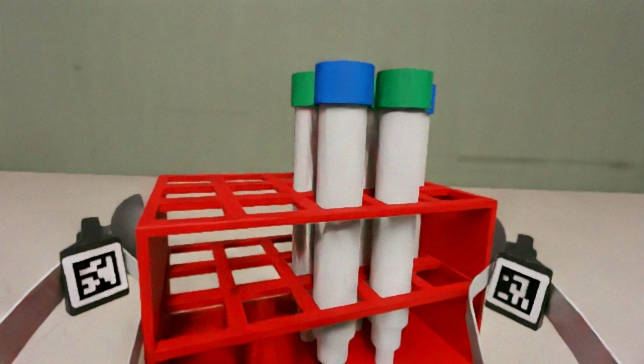

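Call:
execute_actions([
  {"r1":{"joints":{"head_pan_rad":-2.0,"head_tilt_rad":-0.6}},"r2":{"joints":{"arm_m":0.02,"lift_m":0.92}},"r3":{"base":{"rotate_rad":-2.6},"joints":{"head_pan_rad":-0.4}}},
], cameras=["r1_nav_camera","r3_nav_camera"])

Scene clock: 81.67 s.
r1.base_odometry: x=+1.974 y=+3.826 heading=+1.564 (m, m, rad; r1's odometry frame)
r1.turned_by_wheels: -0.001 (rad since the last result)
r1.turned_by_imu: -0.142 (rad since the last result)
r1.base_tilt: forward=+1.0 right=+1.4 (deg)
r1.lidar_m: - - 0.15 0.19 3.81 0.99 1.39 1.40 1.73 1.65 0.15 -
r1.head_depth_mm: 1459 1571 1685 1825 1774 1422 1185 / 1632 1769 1912 2076 1769 1426 1190 / 1710 1902 2118 2251 1779 1436 1193 / 1603 1779 1992 2177 1768 1430 1197 / 1531 1683 1879 2108 1781 1430 1194 / 1501 1642 1814 2016 1767 1435 1198 / 1415 1551 1694 1863 1780 1431 1191
r1.base_status: not commanded
r1.joint_positions: lift_m=+0.320 arm_m=+0.002 wrist_yaw_rad=+3.037 wrist_pitch_rad=-0.364 wrist_roll_rad=-0.007 gripper_m=+0.037 head_pan_rad=-1.993 head_tilt_rad=-0.606
r1.joint_status: all done
r1.on_its_own: left_wheel is at rest, and its effort (+24) is outside its rest range (-18 to +18)
r1.motor_effort: left_wheel=+24(57) right_wheel=-2(19) lift_m=+40(40) arm_m=+0(0) wrist_yaw_rad=+0(1) wrist_pitch_rad=+8(8) wrist_roll_rad=+1(0) gripper_m=+0(0) head_pan_rad=-2(86) head_tilt_rad=+4(61) (%)
r1.hand_pose: x=+0.0029 y=+0.0827 z=+0.3449 quat_wxyz=(+0.164, +0.698, +0.092, +0.690) (m; r1's base frame)
r1.wrist_depth_mm: - - - 275 160 113 88 / - - - 298 167 116 90 / - - - 323 175 121 92 / 836 839 849 350 183 125 94 / 670 668 - 454 181 128 96 / 566 568 - 489 175 133 99 / 492 496 - 428 230 136 102
r2.base_odometry: x=+0.470 y=+1.050 heading=-2.804 (m, m, rad; r2's odometry frame)
r2.turned_by_wheels: +0.000 (rad since the last result)
r2.turned_by_imu: +0.000 (rad since the last result)
r2.base_tilt: forward=-1.6 right=+3.2 (deg)
r2.lidar_m: 1.50 1.54 2.05 3.56 2.41 1.71 1.62 0.81 0.57 0.54 0.56 0.74
r2.head_depth_mm: 953 1043 1082 741 674 - - / 953 1044 1090 419 442 - - / 952 1041 1092 417 436 - - / 953 1040 1096 746 422 767 905 / 955 1043 1103 748 677 768 907 / 951 1045 1103 748 664 767 905 / 958 1049 1106 752 664 767 906
r2.base_status: not commanded
r2.joint_positions: lift_m=+0.920 arm_m=+0.020 wrist_yaw_rad=+0.001 wrist_pitch_rad=-0.028 wrist_roll_rad=-0.006 gripper_m=+0.115 head_pan_rad=-1.563 head_tilt_rad=-0.494
r2.joint_status: all done
r2.on_its_own: gripper_m is held at +0.114, not at your +0.090, by its stall guard, which is not easing now
r2.motor_effort: left_wheel=-3(3) right_wheel=+3(3) lift_m=+50(51) arm_m=-4(4) wrist_yaw_rad=-2(2) wrist_pitch_rad=+9(9) wrist_roll_rad=+0(0) gripper_m=-22(22) head_pan_rad=-2(2) head_tilt_rad=-3(3) (%)
r2.hand_pose: x=-0.0212 y=-0.4207 z=+1.0272 quat_wxyz=(+0.710, +0.011, -0.704, -0.010) (m; r2's base frame)
r2.wrist_depth_mm: 770 822 822 861 855 855 857 / 844 849 862 130 893 916 930 / 866 879 884 113 142 945 973 / 651 694 648 115 123 888 980 / 419 90 173 116 130 289 526 / - 129 145 122 131 - 362 / 299 294 140 125 152 330 350
r3.base_odometry: x=+0.000 y=+0.000 heading=-2.600 (m, m, rad; r3's odometry frame)
r3.turned_by_wheels: -2.600 (rad since the last result)
r3.turned_by_imu: -2.563 (rad since the last result)
r3.base_tilt: forward=+0.1 right=+0.0 (deg)
r3.lidar_m: 1.88 1.88 2.25 2.86 2.40 1.43 1.25 1.26 1.47 1.44 1.88 1.78
r3.head_depth_mm: 1943 2003 2100 2059 1513 1951 1571 / 2125 2198 2330 2344 2393 1924 1573 / 2225 2334 2445 2564 2643 2005 1568 / 2068 2162 2251 2394 2495 2019 1580 / 1929 2015 2089 2186 2314 2032 1576 / 1801 1887 1943 2038 2134 2040 1585 / 1694 1767 1816 1905 1985 1983 1592
r3.base_status: done
r3.joint_positions: lift_m=+0.250 arm_m=-0.002 wrist_yaw_rad=+3.040 wrist_pitch_rad=-0.315 wrist_roll_rad=+0.000 gripper_m=+0.037 head_pan_rad=-0.407 head_tilt_rad=-0.297
r3.joint_status: all done
r3.motor_effort: left_wheel=+2(9) right_wheel=-3(11) lift_m=+27(27) arm_m=-1(2) wrist_yaw_rad=+0(0) wrist_pitch_rad=+10(9) wrist_roll_rad=+0(1) gripper_m=+1(0) head_pan_rad=+4(49) head_tilt_rad=-2(3) (%)
r3.hand_pose: x=+0.0027 y=+0.0925 z=+0.2867 quat_wxyz=(+0.146, +0.703, +0.075, +0.692) (m; r3's base frame)
r3.wrist_depth_mm: - - - - - - - / - - - - - - - / - - - - - - - / 859 866 882 875 882 884 912 / 645 644 681 688 663 678 669 / 526 529 - 543 554 536 533 / 448 471 - - 445 447 451
pictures: r1_nav_camera (sideways: a quarter turn counterclockwise sets it upright), r3_nav_camera (sideways: a quarter turn counterclockwise sets it upright)
camera_calibration (this result's frames):
r1_nav_camera: T_world_to_cam=[[-0.159962, -0.508647, 0.845985, -1.06057], [-0.9404, 0.339071, 0.026052, 0.0253757], [-0.3001, -0.791397, -0.53257, 0.648932], [0, 0, 0, 1]] pos_world=[0.0489568, -0.034499, 1.24217]
r3_nav_camera: T_world_to_cam=[[0.301053, -0.173311, 0.937726, -1.17355], [-0.366196, -0.928962, -0.0541255, 0.125439], [0.880493, -0.327097, -0.343132, 0.39396], [0, 0, 0, 1]] pos_world=[0.0523566, 0.0420019, 1.24244]
Images, in order (width x height): r1_nav_camera 672x504, r3_nav_camera 672x504.

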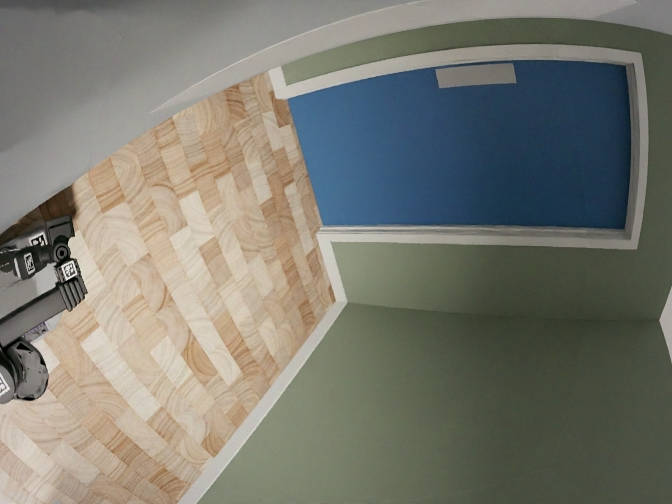

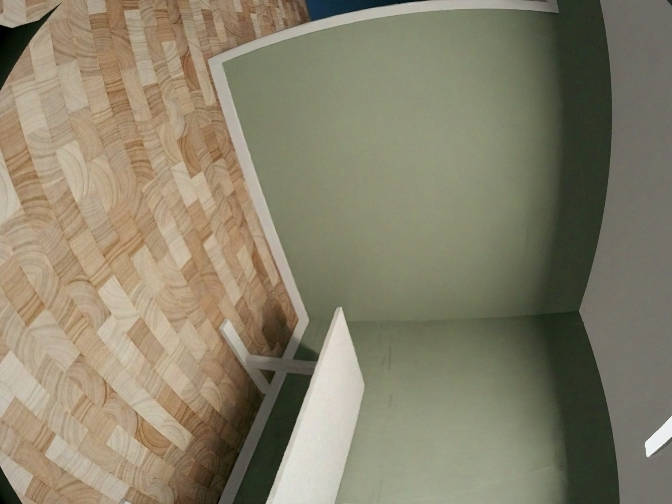

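Call:
execute_actions([
  {"r1":{"base":{"rotate_rad":-1.5},"joints":{"head_pan_rad":0,"head_tilt_rad":-0.9}},"r2":{"joints":{"wrist_yaw_rad":1.0,"arm_m":0}},"r3":{"base":{"rotate_rad":-0.75},"joints":{"head_pan_rad":0,"head_tilt_rad":-0.6}}},
], cameras=[])

Call:
execute_actions([
  {"r1":{"base":{"translate_m":0.8}},"r2":{"joints":{"wrist_yaw_rad":1.9,"head_pan_rad":0,"head_tilt_rad":-0.9}}},
], cameras=["r1_nav_camera","r3_nav_camera","r2_nav_camera"])

Scene clock: 88.10 s.
r1.base_odometry: x=+1.974 y=+3.826 heading=+0.065 (m, m, rad; r1's odometry frame)
r1.turned_by_wheels: -1.499 (rad since the last result)
r1.turned_by_imu: -0.860 (rad since the last result)
r1.base_tilt: forward=+1.0 right=+1.3 (deg)
r1.lidar_m: 0.24 0.18 0.17 0.18 0.24 3.73 2.59 0.88 1.30 1.36 1.84 1.70
r1.head_depth_mm: 1433 1639 1854 1654 1405 1223 1083 / 1526 1752 1941 1647 1417 1226 1079 / 319 396 1839 1586 1383 1231 1088 / - 308 361 446 584 841 1073 / - - 301 346 422 539 749 / - - - 294 330 396 499 / - - - - 291 315 375
r1.base_status: rotate_rad off_target (by the wheels' count: -1.4985 of -1.5000)
r1.joint_positions: lift_m=+0.320 arm_m=+0.002 wrist_yaw_rad=+3.037 wrist_pitch_rad=-0.364 wrist_roll_rad=-0.007 gripper_m=+0.037 head_pan_rad=-0.006 head_tilt_rad=-0.893
r1.joint_status: all done
r1.on_its_own: left_wheel is at rest, and its effort (+50) is outside its rest range (-18 to +18)
r1.motor_effort: left_wheel=+50(70) right_wheel=+2(8) lift_m=+40(40) arm_m=+0(0) wrist_yaw_rad=-1(0) wrist_pitch_rad=+8(8) wrist_roll_rad=+1(1) gripper_m=+0(1) head_pan_rad=+3(46) head_tilt_rad=-4(31) (%)
r1.hand_pose: x=+0.0028 y=+0.0827 z=+0.3449 quat_wxyz=(+0.164, +0.698, +0.092, +0.690) (m; r1's base frame)
r1.wrist_depth_mm: 296 - 230 207 189 173 160 / 325 - 247 223 201 184 170 / 366 - 270 242 217 197 180 / 428 375 296 268 236 211 192 / 629 423 - 298 251 228 205 / 554 492 - 334 273 248 222 / 489 503 - 353 318 272 241
r2.base_odometry: x=+0.470 y=+1.050 heading=-2.804 (m, m, rad; r2's odometry frame)
r2.turned_by_wheels: +0.000 (rad since the last result)
r2.turned_by_imu: -0.001 (rad since the last result)
r2.base_tilt: forward=-1.6 right=+3.2 (deg)
r2.lidar_m: 1.50 1.55 2.06 3.56 2.40 1.71 1.63 0.81 0.57 0.54 0.56 0.74
r2.head_depth_mm: 950 1041 1086 741 663 733 - / 951 1044 1087 743 664 749 - / 952 1046 1093 744 663 766 - / 953 1042 1094 746 663 764 860 / 953 1044 1100 747 663 - - / 956 1045 1106 750 634 719 - / 959 1046 1108 749 382 361 933
r2.base_status: not commanded
r2.joint_positions: lift_m=+0.920 arm_m=+0.003 wrist_yaw_rad=+0.997 wrist_pitch_rad=-0.028 wrist_roll_rad=-0.006 gripper_m=+0.115 head_pan_rad=-1.563 head_tilt_rad=-0.494
r2.joint_status: all done
joint sent to its limit — the command would take r2.arm_m past its lower limit, so that joint was sent only as far as its limit.
r2.on_its_own: gripper_m is held at +0.114, not at your +0.090, by its stall guard, which is not easing now
r2.motor_effort: left_wheel=-3(3) right_wheel=+3(3) lift_m=+49(49) arm_m=-4(5) wrist_yaw_rad=+3(6) wrist_pitch_rad=+9(9) wrist_roll_rad=+0(0) gripper_m=-23(22) head_pan_rad=-3(3) head_tilt_rad=-2(3) (%)
r2.hand_pose: x=+0.1932 y=-0.2868 z=+1.0272 quat_wxyz=(+0.628, +0.346, -0.614, +0.330) (m; r2's base frame)
r2.wrist_depth_mm: - - - - - 894 738 / - - - 129 - 921 751 / - - - 113 143 924 768 / - - - 115 123 860 746 / - 90 173 116 130 290 531 / - 129 145 122 130 - 362 / - - 141 125 151 326 289
r3.base_odometry: x=+0.000 y=+0.000 heading=+2.933 (m, m, rad; r3's odometry frame)
r3.turned_by_wheels: -0.750 (rad since the last result)
r3.turned_by_imu: -0.738 (rad since the last result)
r3.base_tilt: forward=+0.1 right=+0.0 (deg)
r3.lidar_m: 1.78 1.92 1.88 2.26 2.87 2.86 1.67 1.28 1.26 1.33 1.91 1.43
r3.head_depth_mm: 1592 1722 1465 2050 1814 1478 1260 / 1661 1808 1466 2154 1813 1482 1256 / 1750 1908 1475 2243 1815 1490 1260 / 1855 2030 1566 2332 1833 1488 1260 / 1968 2151 1671 2158 1816 1483 1255 / 2081 2334 2519 2359 1816 1491 1256 / 2074 2226 2377 2340 1815 1496 1259
r3.base_status: done
r3.joint_positions: lift_m=+0.250 arm_m=-0.002 wrist_yaw_rad=+3.040 wrist_pitch_rad=-0.315 wrist_roll_rad=+0.000 gripper_m=+0.037 head_pan_rad=-0.007 head_tilt_rad=-0.593
r3.joint_status: all done
r3.motor_effort: left_wheel=+1(7) right_wheel=-3(12) lift_m=+27(26) arm_m=-2(2) wrist_yaw_rad=+0(0) wrist_pitch_rad=+9(10) wrist_roll_rad=+0(0) gripper_m=+0(0) head_pan_rad=+4(31) head_tilt_rad=-5(30) (%)
r3.hand_pose: x=+0.0027 y=+0.0925 z=+0.2867 quat_wxyz=(+0.146, +0.703, +0.075, +0.692) (m; r3's base frame)
r3.wrist_depth_mm: - - - - - - - / - - - - - - - / - - - - - - - / 867 864 856 860 882 907 872 / 643 641 690 690 669 662 661 / 527 526 - 530 555 543 537 / 447 473 - - 444 446 452
pictures: none
No camera images: the call's "cameras" was empty. Leave "cameras" out to get every camera's image.

Scene clock: 97.03 s.
r1.base_odometry: x=+2.772 y=+3.879 heading=+0.066 (m, m, rad; r1's odometry frame)
r1.turned_by_wheels: +0.001 (rad since the last result)
r1.turned_by_imu: +1.015 (rad since the last result)
r1.base_tilt: forward=+0.8 right=+1.4 (deg)
r1.lidar_m: - - 0.15 0.19 3.75 1.04 1.42 1.47 1.74 0.25 0.15 -
r1.head_depth_mm: - - - - - - - / - - - - - - - / - - - - - - - / - - - - - - - / - - - - - - - / - - - - - - - / - - - - - - -
r1.base_status: translate_m off_target (by the wheels' count: +0.7998 of +0.8000)
r1.joint_positions: lift_m=+0.320 arm_m=+0.002 wrist_yaw_rad=+3.037 wrist_pitch_rad=-0.364 wrist_roll_rad=-0.007 gripper_m=+0.037 head_pan_rad=+0.006 head_tilt_rad=-0.908
r1.joint_status: not commanded
r1.on_its_own: left_wheel is at rest, and its effort (+35) is outside its rest range (-18 to +18)
r1.motor_effort: left_wheel=+35(83) right_wheel=+5(33) lift_m=+40(41) arm_m=+0(0) wrist_yaw_rad=+1(3) wrist_pitch_rad=+8(9) wrist_roll_rad=+1(1) gripper_m=+0(0) head_pan_rad=-3(7) head_tilt_rad=+4(4) (%)
r1.hand_pose: x=+0.0028 y=+0.0827 z=+0.3449 quat_wxyz=(+0.164, +0.698, +0.092, +0.690) (m; r1's base frame)
r1.wrist_depth_mm: - - - 356 148 94 69 / - - - 383 152 95 69 / - - - 412 157 97 70 / 848 845 845 448 161 99 71 / 675 672 - 619 153 101 73 / 569 571 - 538 144 103 74 / 487 494 - 474 199 104 75
r2.base_odometry: x=+0.470 y=+1.050 heading=-2.804 (m, m, rad; r2's odometry frame)
r2.turned_by_wheels: +0.000 (rad since the last result)
r2.turned_by_imu: -0.001 (rad since the last result)
r2.base_tilt: forward=-1.6 right=+3.2 (deg)
r2.lidar_m: 1.51 1.55 2.06 3.58 2.41 1.71 1.62 0.81 0.57 0.54 0.56 0.74
r2.head_depth_mm: 1386 1623 1827 - 309 1223 1102 / 1382 1625 1813 326 301 1186 1108 / 1386 1626 1794 1602 294 1226 1109 / 1379 1624 1798 1579 - 1229 1109 / 1385 1615 1798 1583 1389 1237 1115 / 1382 1615 1809 1598 1390 1235 1116 / 1381 1613 1829 1596 1395 1240 1119
r2.base_status: not commanded
r2.joint_positions: lift_m=+0.920 arm_m=+0.003 wrist_yaw_rad=+1.897 wrist_pitch_rad=-0.028 wrist_roll_rad=-0.006 gripper_m=+0.115 head_pan_rad=-0.007 head_tilt_rad=-0.889
r2.joint_status: all done
r2.on_its_own: gripper_m is held at +0.114, not at your +0.090, by its stall guard, which is not easing now
r2.motor_effort: left_wheel=-3(3) right_wheel=+3(2) lift_m=+49(49) arm_m=-4(4) wrist_yaw_rad=+3(6) wrist_pitch_rad=+9(9) wrist_roll_rad=+0(0) gripper_m=-23(23) head_pan_rad=+3(33) head_tilt_rad=-5(31) (%)
r2.hand_pose: x=+0.2206 y=-0.0662 z=+1.0272 quat_wxyz=(+0.422, +0.578, -0.402, +0.571) (m; r2's base frame)
r2.wrist_depth_mm: - - - - - - - / - - - 128 - - - / - - - 112 142 - - / - - - 117 123 - - / - 90 173 116 150 - - / - 129 145 121 131 - - / - - 140 124 152 - -
r3.base_odometry: x=+0.000 y=+0.000 heading=+2.933 (m, m, rad; r3's odometry frame)
r3.turned_by_wheels: +0.000 (rad since the last result)
r3.turned_by_imu: +0.003 (rad since the last result)
r3.base_tilt: forward=+0.1 right=+0.0 (deg)
r3.lidar_m: 1.78 1.92 1.87 2.24 2.86 2.87 1.67 1.28 1.26 1.33 1.91 1.43
r3.head_depth_mm: 1583 1722 1467 2074 1818 1482 1256 / 1672 1835 1474 2155 1823 1492 1251 / 1758 1925 1474 2246 1824 1485 1256 / 1850 2007 1563 2330 1810 1484 1257 / 1957 2180 1675 2180 1808 1485 1250 / 2083 2320 2534 2353 1835 1485 1259 / 2086 2218 2345 2327 1803 1494 1258
r3.base_status: not commanded
r3.joint_positions: lift_m=+0.250 arm_m=-0.002 wrist_yaw_rad=+3.040 wrist_pitch_rad=-0.315 wrist_roll_rad=+0.000 gripper_m=+0.037 head_pan_rad=-0.007 head_tilt_rad=-0.593
r3.joint_status: not commanded
r3.motor_effort: left_wheel=+2(2) right_wheel=-3(3) lift_m=+26(27) arm_m=-1(2) wrist_yaw_rad=+0(0) wrist_pitch_rad=+9(9) wrist_roll_rad=+0(0) gripper_m=+0(0) head_pan_rad=+4(3) head_tilt_rad=-4(4) (%)
r3.hand_pose: x=+0.0027 y=+0.0925 z=+0.2867 quat_wxyz=(+0.146, +0.703, +0.075, +0.692) (m; r3's base frame)
r3.wrist_depth_mm: - - - - - - - / - - - - - - - / - - - - - - - / 846 865 875 875 885 880 916 / 661 654 691 699 669 671 678 / 524 524 - 533 557 536 539 / 447 467 - - 441 448 452
pictures: r1_nav_camera (sideways: a quarter turn counterclockwise sets it upright), r2_nav_camera (sideways: a quarter turn counterclockwise sets it upright), r3_nav_camera (sideways: a quarter turn counterclockwise sets it upright)
camera_calibration (this result's frames):
r1_nav_camera: T_world_to_cam=[[0.75687, 0.0669765, 0.650125, -0.810881], [0.086192, -0.996276, 0.00229335, 0.0500501], [0.647857, 0.0542998, -0.759824, 0.938752], [0, 0, 0, 1]] pos_world=[0.00123972, 0.0531996, 1.24035]
r2_nav_camera: T_world_to_cam=[[0.759374, -0.0341945, 0.649755, -0.809839], [-0.0432409, -0.999063, -0.00204151, 0.056416], [0.649216, -0.0265457, -0.760141, 0.942994], [0, 0, 0, 1]] pos_world=[0.00520371, 0.0537035, 1.24312]
r3_nav_camera: T_world_to_cam=[[0.603447, -0.044312, 0.796171, -0.99077], [0.00711457, -0.998116, -0.0609439, 0.132016], [0.797372, 0.0424408, -0.601995, 0.731294], [0, 0, 0, 1]] pos_world=[0.0138247, 0.0568275, 1.2371]
Images, in order (width x height): r1_nav_camera 672x504, r2_nav_camera 672x504, r3_nav_camera 672x504.

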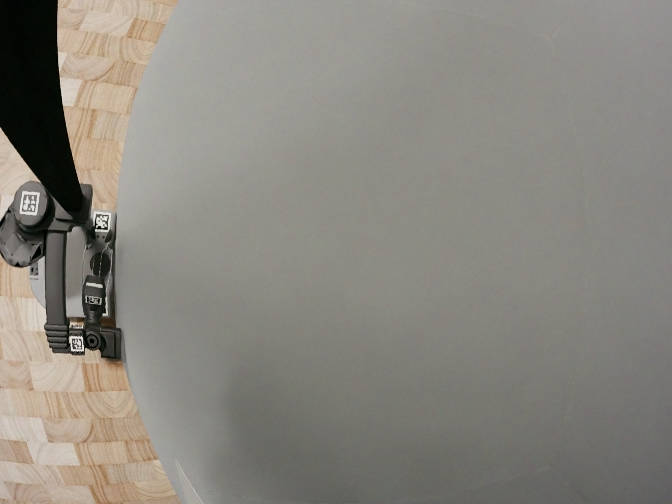

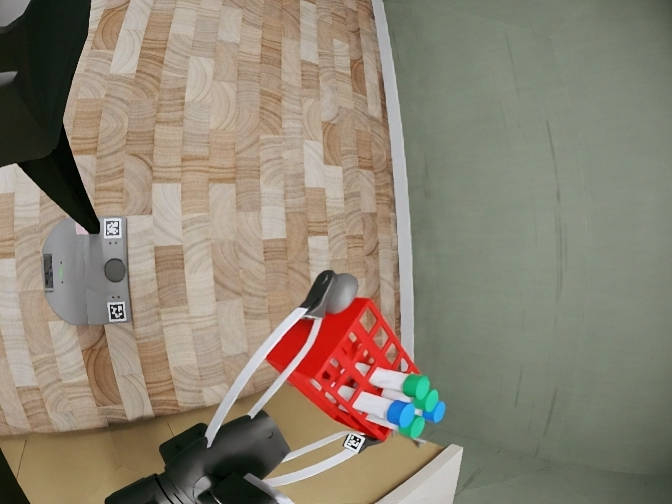

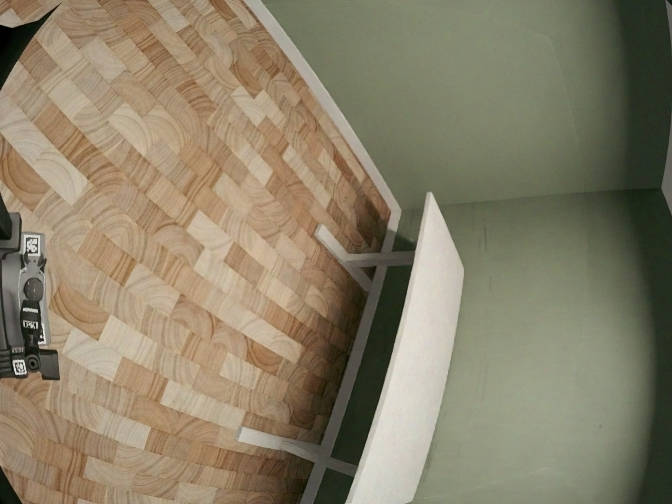

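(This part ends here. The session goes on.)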